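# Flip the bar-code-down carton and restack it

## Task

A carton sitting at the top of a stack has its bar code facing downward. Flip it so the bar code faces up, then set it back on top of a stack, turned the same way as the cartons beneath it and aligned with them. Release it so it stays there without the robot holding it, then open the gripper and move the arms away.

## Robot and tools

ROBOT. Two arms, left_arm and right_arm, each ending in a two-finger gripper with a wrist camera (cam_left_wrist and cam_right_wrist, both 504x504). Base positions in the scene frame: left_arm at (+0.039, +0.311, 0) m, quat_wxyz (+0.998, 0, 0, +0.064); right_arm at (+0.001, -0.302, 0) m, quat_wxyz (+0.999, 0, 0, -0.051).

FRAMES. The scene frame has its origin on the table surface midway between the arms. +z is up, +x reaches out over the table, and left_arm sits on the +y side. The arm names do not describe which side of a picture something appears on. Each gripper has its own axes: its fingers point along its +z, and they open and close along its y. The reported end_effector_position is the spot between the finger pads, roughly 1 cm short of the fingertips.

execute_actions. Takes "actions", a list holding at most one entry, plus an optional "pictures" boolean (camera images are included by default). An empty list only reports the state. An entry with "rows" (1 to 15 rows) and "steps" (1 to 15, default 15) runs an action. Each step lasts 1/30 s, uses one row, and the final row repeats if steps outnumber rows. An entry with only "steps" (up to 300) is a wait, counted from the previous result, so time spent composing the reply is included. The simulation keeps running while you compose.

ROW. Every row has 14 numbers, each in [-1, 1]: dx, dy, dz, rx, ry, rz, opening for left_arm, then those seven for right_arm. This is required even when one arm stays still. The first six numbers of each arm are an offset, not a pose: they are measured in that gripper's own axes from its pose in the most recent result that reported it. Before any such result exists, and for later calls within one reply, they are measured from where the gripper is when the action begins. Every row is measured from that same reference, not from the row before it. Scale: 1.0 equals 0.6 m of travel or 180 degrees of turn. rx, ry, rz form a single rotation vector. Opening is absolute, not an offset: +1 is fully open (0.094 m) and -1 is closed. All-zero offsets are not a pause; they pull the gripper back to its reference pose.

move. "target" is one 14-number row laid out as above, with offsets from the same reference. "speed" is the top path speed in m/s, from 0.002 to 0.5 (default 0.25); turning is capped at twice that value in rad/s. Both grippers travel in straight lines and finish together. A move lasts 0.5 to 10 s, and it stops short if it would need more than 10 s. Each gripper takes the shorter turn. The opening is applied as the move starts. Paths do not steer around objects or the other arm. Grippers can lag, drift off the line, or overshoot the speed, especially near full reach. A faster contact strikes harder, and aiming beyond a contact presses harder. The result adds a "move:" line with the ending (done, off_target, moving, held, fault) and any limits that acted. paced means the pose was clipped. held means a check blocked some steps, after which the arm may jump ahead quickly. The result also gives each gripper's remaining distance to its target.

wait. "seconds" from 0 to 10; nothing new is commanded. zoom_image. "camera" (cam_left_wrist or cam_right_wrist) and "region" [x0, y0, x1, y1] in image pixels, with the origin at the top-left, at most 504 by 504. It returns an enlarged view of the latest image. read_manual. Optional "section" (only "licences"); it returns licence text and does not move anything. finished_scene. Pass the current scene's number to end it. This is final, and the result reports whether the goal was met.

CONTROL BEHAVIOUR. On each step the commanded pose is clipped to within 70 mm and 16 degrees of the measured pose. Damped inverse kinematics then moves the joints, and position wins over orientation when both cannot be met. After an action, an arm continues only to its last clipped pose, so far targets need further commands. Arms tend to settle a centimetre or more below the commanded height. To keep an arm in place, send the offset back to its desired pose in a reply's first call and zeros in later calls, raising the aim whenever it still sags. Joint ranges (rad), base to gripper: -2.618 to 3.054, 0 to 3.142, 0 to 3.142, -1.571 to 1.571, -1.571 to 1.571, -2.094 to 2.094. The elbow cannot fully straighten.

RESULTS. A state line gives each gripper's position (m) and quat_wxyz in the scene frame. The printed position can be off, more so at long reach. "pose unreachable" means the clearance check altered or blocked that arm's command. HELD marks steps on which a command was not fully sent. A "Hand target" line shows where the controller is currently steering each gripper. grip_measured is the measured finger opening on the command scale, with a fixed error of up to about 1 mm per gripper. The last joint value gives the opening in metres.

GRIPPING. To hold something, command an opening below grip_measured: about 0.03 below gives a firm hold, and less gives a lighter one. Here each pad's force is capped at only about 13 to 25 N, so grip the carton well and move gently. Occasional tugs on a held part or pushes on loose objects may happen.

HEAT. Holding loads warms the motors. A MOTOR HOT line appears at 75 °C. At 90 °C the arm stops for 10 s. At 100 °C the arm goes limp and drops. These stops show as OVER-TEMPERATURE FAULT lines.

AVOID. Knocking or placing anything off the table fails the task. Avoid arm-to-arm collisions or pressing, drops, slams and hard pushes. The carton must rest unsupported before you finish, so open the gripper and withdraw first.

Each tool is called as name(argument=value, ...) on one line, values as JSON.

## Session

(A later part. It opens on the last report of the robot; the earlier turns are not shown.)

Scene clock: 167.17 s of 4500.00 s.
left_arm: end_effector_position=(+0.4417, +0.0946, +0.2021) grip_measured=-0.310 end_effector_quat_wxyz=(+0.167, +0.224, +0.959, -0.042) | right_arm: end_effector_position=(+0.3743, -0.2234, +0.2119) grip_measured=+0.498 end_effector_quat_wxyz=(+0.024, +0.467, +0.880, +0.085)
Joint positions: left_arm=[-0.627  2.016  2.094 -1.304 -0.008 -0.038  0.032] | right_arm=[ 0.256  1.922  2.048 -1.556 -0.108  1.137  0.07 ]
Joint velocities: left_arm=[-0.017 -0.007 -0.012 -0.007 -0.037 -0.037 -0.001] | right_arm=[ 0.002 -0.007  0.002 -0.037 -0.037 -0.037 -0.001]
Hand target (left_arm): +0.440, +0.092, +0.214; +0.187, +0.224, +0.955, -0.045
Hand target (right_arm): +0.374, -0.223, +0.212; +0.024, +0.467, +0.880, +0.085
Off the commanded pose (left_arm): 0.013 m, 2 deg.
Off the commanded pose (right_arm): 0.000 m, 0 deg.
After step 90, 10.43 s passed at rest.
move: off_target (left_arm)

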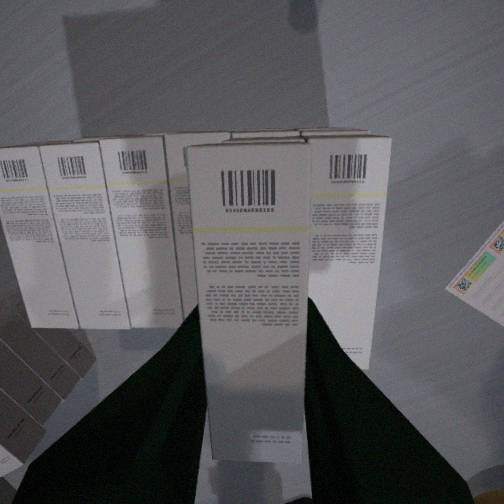

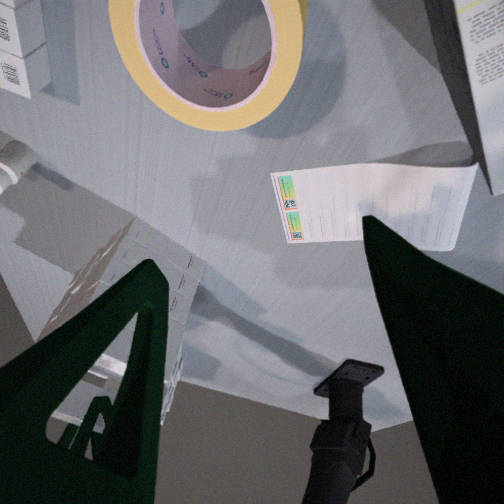

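move(target=[0.0,-0.012,0.004,0,-0.012,0,-0.5,0,0,0,0,0,0,0.5], speed=0.02)

Scene clock: 178.57 s of 4500.00 s.
left_arm: end_effector_position=(+0.4403, +0.0908, +0.1903) grip_measured=-0.310 end_effector_quat_wxyz=(+0.167, +0.223, +0.959, -0.043) | right_arm: end_effector_position=(+0.3743, -0.2234, +0.2119) grip_measured=+0.498 end_effector_quat_wxyz=(+0.024, +0.467, +0.880, +0.085)
Joint positions: left_arm=[-0.637  2.     2.022 -1.247 -0.01  -0.049  0.032] | right_arm=[ 0.256  1.922  2.048 -1.556 -0.108  1.137  0.07 ]
Joint velocities: left_arm=[-0.017 -0.002 -0.007 -0.037 -0.066 -0.007  0.   ] | right_arm=[-0.007 -0.027  0.012 -0.037  0.081  0.007  0.   ]
Hand target (left_arm): +0.439, +0.088, +0.200; +0.184, +0.223, +0.956, -0.046
Hand target (right_arm): +0.374, -0.223, +0.212; +0.024, +0.467, +0.880, +0.085
Off the commanded pose (left_arm): 0.010 m, 2 deg.
Off the commanded pose (right_arm): 0.000 m, 0 deg.
After step 90, 7.13 s passed at rest.
move: done

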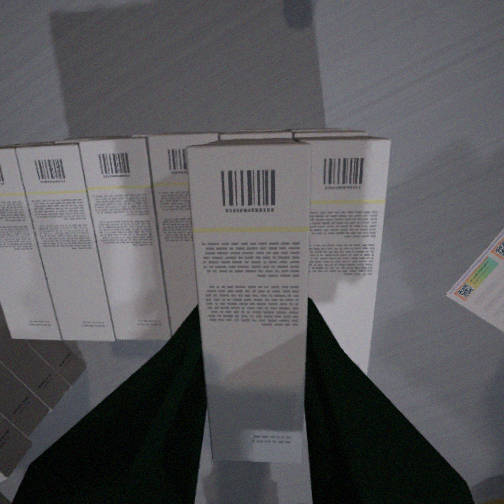

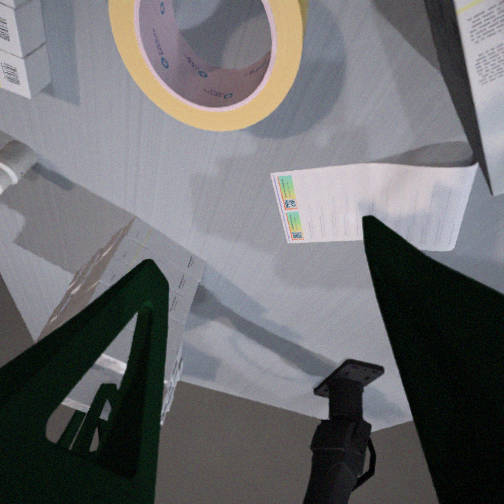

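move(target=[-0.002,-0.003,-0.008,0,-0.01,0,-0.5,0,0,0,0,0,0,0.5], speed=0.02)

move(target=[-0.003,0,-0.01,0,0,0,0.2,0,0,0,0,0,0,0.5], speed=0.02)

move(target=[-0.02,0,-0.09,0,0,0,0.2,0,0,0,0,0,0,0.5], speed=0.06)

move(target=[0.15,0,-0.06,0,-0.28,0,0.2,0,0,0,0,0,0,0.5], speed=0.12)

Scene clock: 185.93 s of 4500.00 s.
left_arm: end_effector_position=(+0.4397, +0.0911, +0.1854) grip_measured=-0.310 end_effector_quat_wxyz=(+0.165, +0.223, +0.960, -0.042) | right_arm: end_effector_position=(+0.3743, -0.2234, +0.2119) grip_measured=+0.498 end_effector_quat_wxyz=(+0.024, +0.467, +0.880, +0.085)
Joint positions: left_arm=[-0.637  1.996  1.998 -1.231 -0.01  -0.05   0.032] | right_arm=[ 0.256  1.922  2.048 -1.556 -0.108  1.137  0.07 ]
Joint velocities: left_arm=[-0.002  0.002 -0.012 -0.022 -0.007  0.037 -0.001] | right_arm=[ 0.002  0.012  0.017  0.051  0.022  0.022 -0.002]
Hand target (left_arm): +0.439, +0.089, +0.195; +0.181, +0.223, +0.957, -0.046
Hand target (right_arm): +0.374, -0.223, +0.212; +0.024, +0.467, +0.880, +0.085
Off the commanded pose (left_arm): 0.010 m, 2 deg.
Off the commanded pose (right_arm): 0.000 m, 0 deg.
After step 90, 3.40 s passed at rest.
move: done

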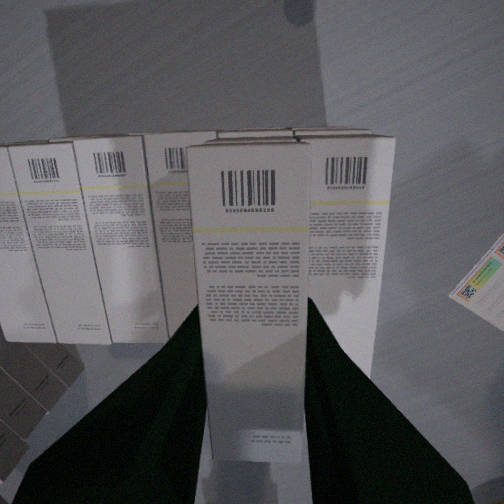

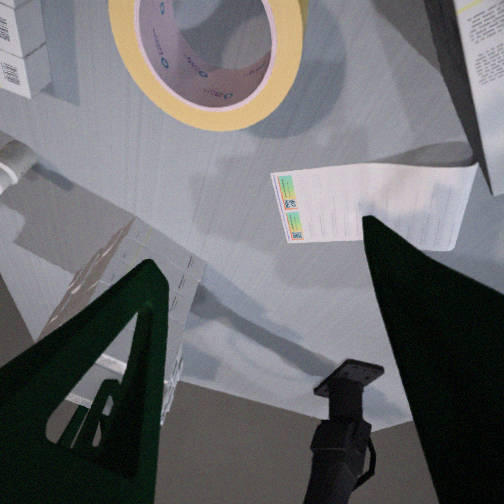

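Scene clock: 186.63 s of 4500.00 s.
left_arm: end_effector_position=(+0.4372, +0.0925, +0.1844) grip_measured=+0.199 end_effector_quat_wxyz=(+0.159, +0.223, +0.961, -0.040) | right_arm: end_effector_position=(+0.3743, -0.2234, +0.2119) grip_measured=+0.498 end_effector_quat_wxyz=(+0.024, +0.467, +0.880, +0.085)
Joint positions: left_arm=[-0.637  1.996  1.998 -1.243 -0.01  -0.05   0.056] | right_arm=[ 0.256  1.922  2.048 -1.556 -0.108  1.137  0.07 ]
Joint velocities: left_arm=[-0.022  0.002  0.007 -0.051 -0.051 -0.066 -0.   ] | right_arm=[ 0.002  0.002  0.002  0.066 -0.022 -0.007 -0.001]
Hand target (left_arm): +0.439, +0.091, +0.192; +0.165, +0.223, +0.960, -0.042
Hand target (right_arm): +0.374, -0.223, +0.212; +0.024, +0.467, +0.880, +0.085
Off the commanded pose (left_arm): 0.008 m, 1 deg.
Off the commanded pose (right_arm): 0.000 m, 0 deg.
move: done

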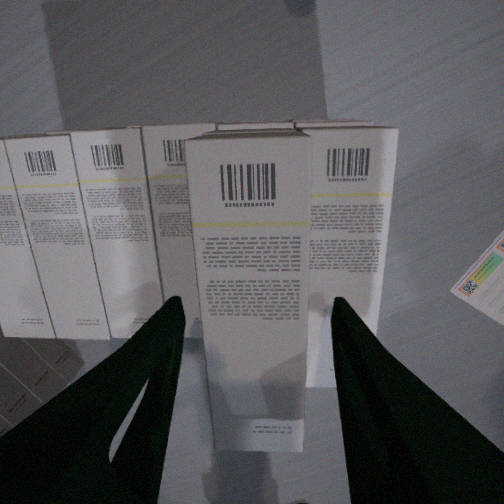

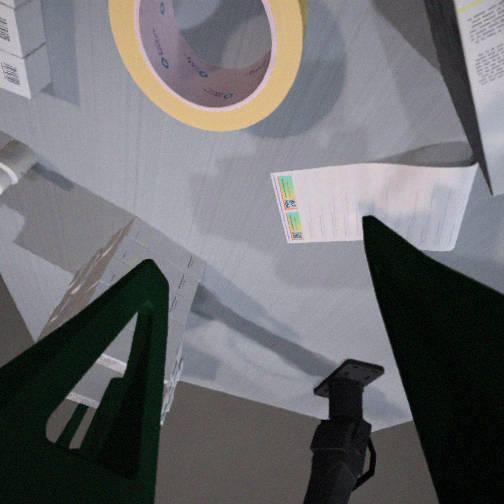

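Scene clock: 188.20 s of 4500.00 s.
left_arm: end_effector_position=(+0.4300, +0.0965, +0.2311) grip_measured=+0.199 end_effector_quat_wxyz=(+0.151, +0.224, +0.962, -0.038) | right_arm: end_effector_position=(+0.3743, -0.2234, +0.2119) grip_measured=+0.498 end_effector_quat_wxyz=(+0.024, +0.467, +0.880, +0.085)
Joint positions: left_arm=[-0.637  2.069  2.311 -1.5   -0.01  -0.05   0.056] | right_arm=[ 0.256  1.922  2.048 -1.556 -0.108  1.137  0.07 ]
Joint velocities: left_arm=[-0.007 -0.012 -0.007 -0.066 -0.051  0.051  0.001] | right_arm=[ 0.022  0.002  0.002 -0.007 -0.022 -0.037 -0.   ]
Hand target (left_arm): +0.431, +0.095, +0.239; +0.159, +0.223, +0.961, -0.041
Hand target (right_arm): +0.374, -0.223, +0.212; +0.024, +0.467, +0.880, +0.085
Off the commanded pose (left_arm): 0.009 m, 1 deg.
Off the commanded pose (right_arm): 0.000 m, 0 deg.
move: done

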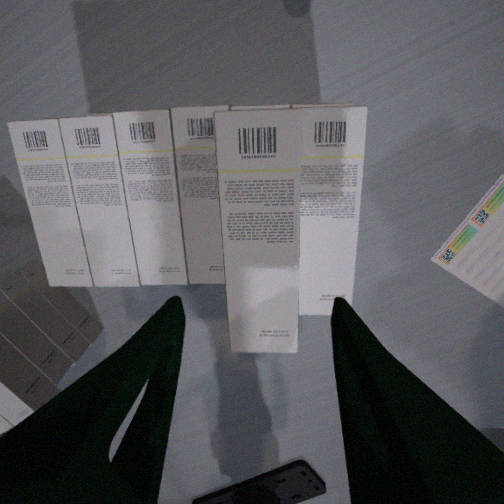

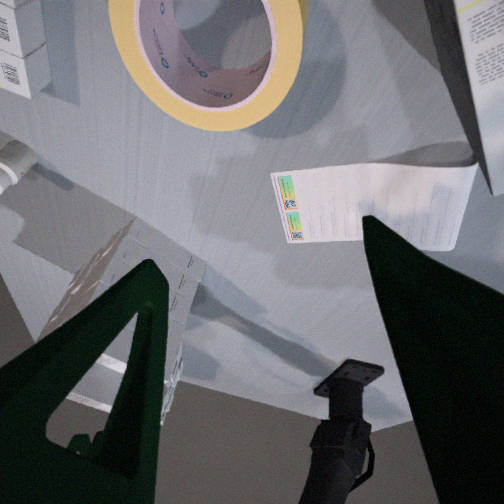

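Scene clock: 192.43 s of 4500.00 s.
left_arm: end_effector_position=(+0.3486, +0.1388, +0.2304) grip_measured=+0.199 end_effector_quat_wxyz=(+0.536, +0.190, +0.812, -0.129) | right_arm: end_effector_position=(+0.3743, -0.2234, +0.2119) grip_measured=+0.498 end_effector_quat_wxyz=(+0.024, +0.467, +0.880, +0.085)
Joint positions: left_arm=[-0.678  0.983  0.701 -0.122 -0.076 -0.039  0.056] | right_arm=[ 0.256  1.922  2.048 -1.556 -0.108  1.137  0.07 ]
Joint velocities: left_arm=[-0.012  0.002 -0.002  0.051  0.007 -0.051 -0.001] | right_arm=[-0.007 -0.022 -0.002 -0.022  0.081  0.022  0.   ]
Hand target (left_arm): +0.345, +0.138, +0.234; +0.546, +0.192, +0.805, -0.131
Hand target (right_arm): +0.374, -0.223, +0.212; +0.024, +0.467, +0.880, +0.085
Off the commanded pose (left_arm): 0.009 m, 1 deg.
Off the commanded pose (right_arm): 0.000 m, 0 deg.
move: done

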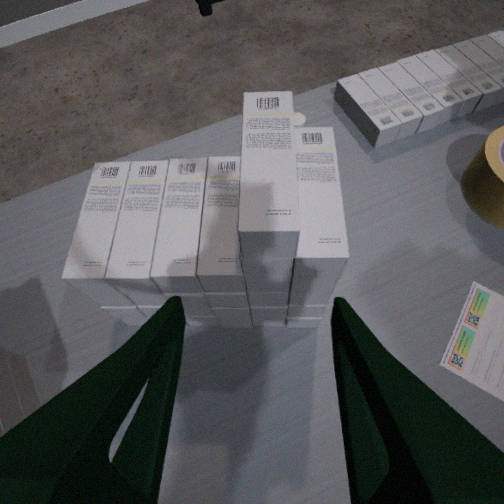

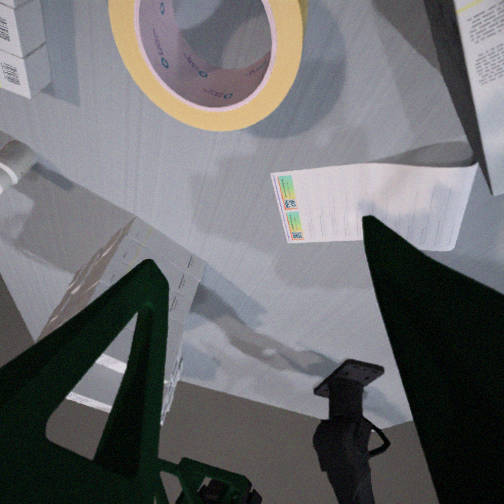

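zoom_image(camera="cam_left_wrist", region=[190,190,360,330])

Region (190, 190, 360, 330) of cam_left_wrist's 504x504 image, scaled by 2.965, with more detail than that image has; it fills the top 415 rows of this view, and the rest is white.

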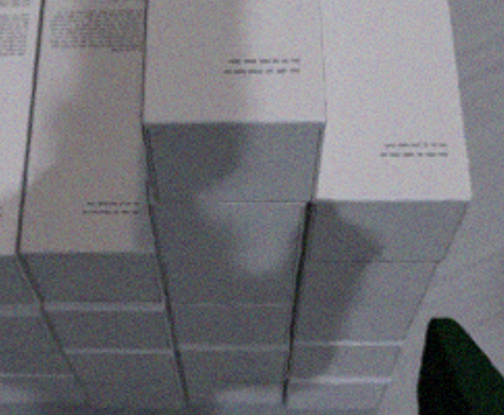

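Aligned within a couple of mm.

finished_scene(scene=2)

The scene is finished: the task was done.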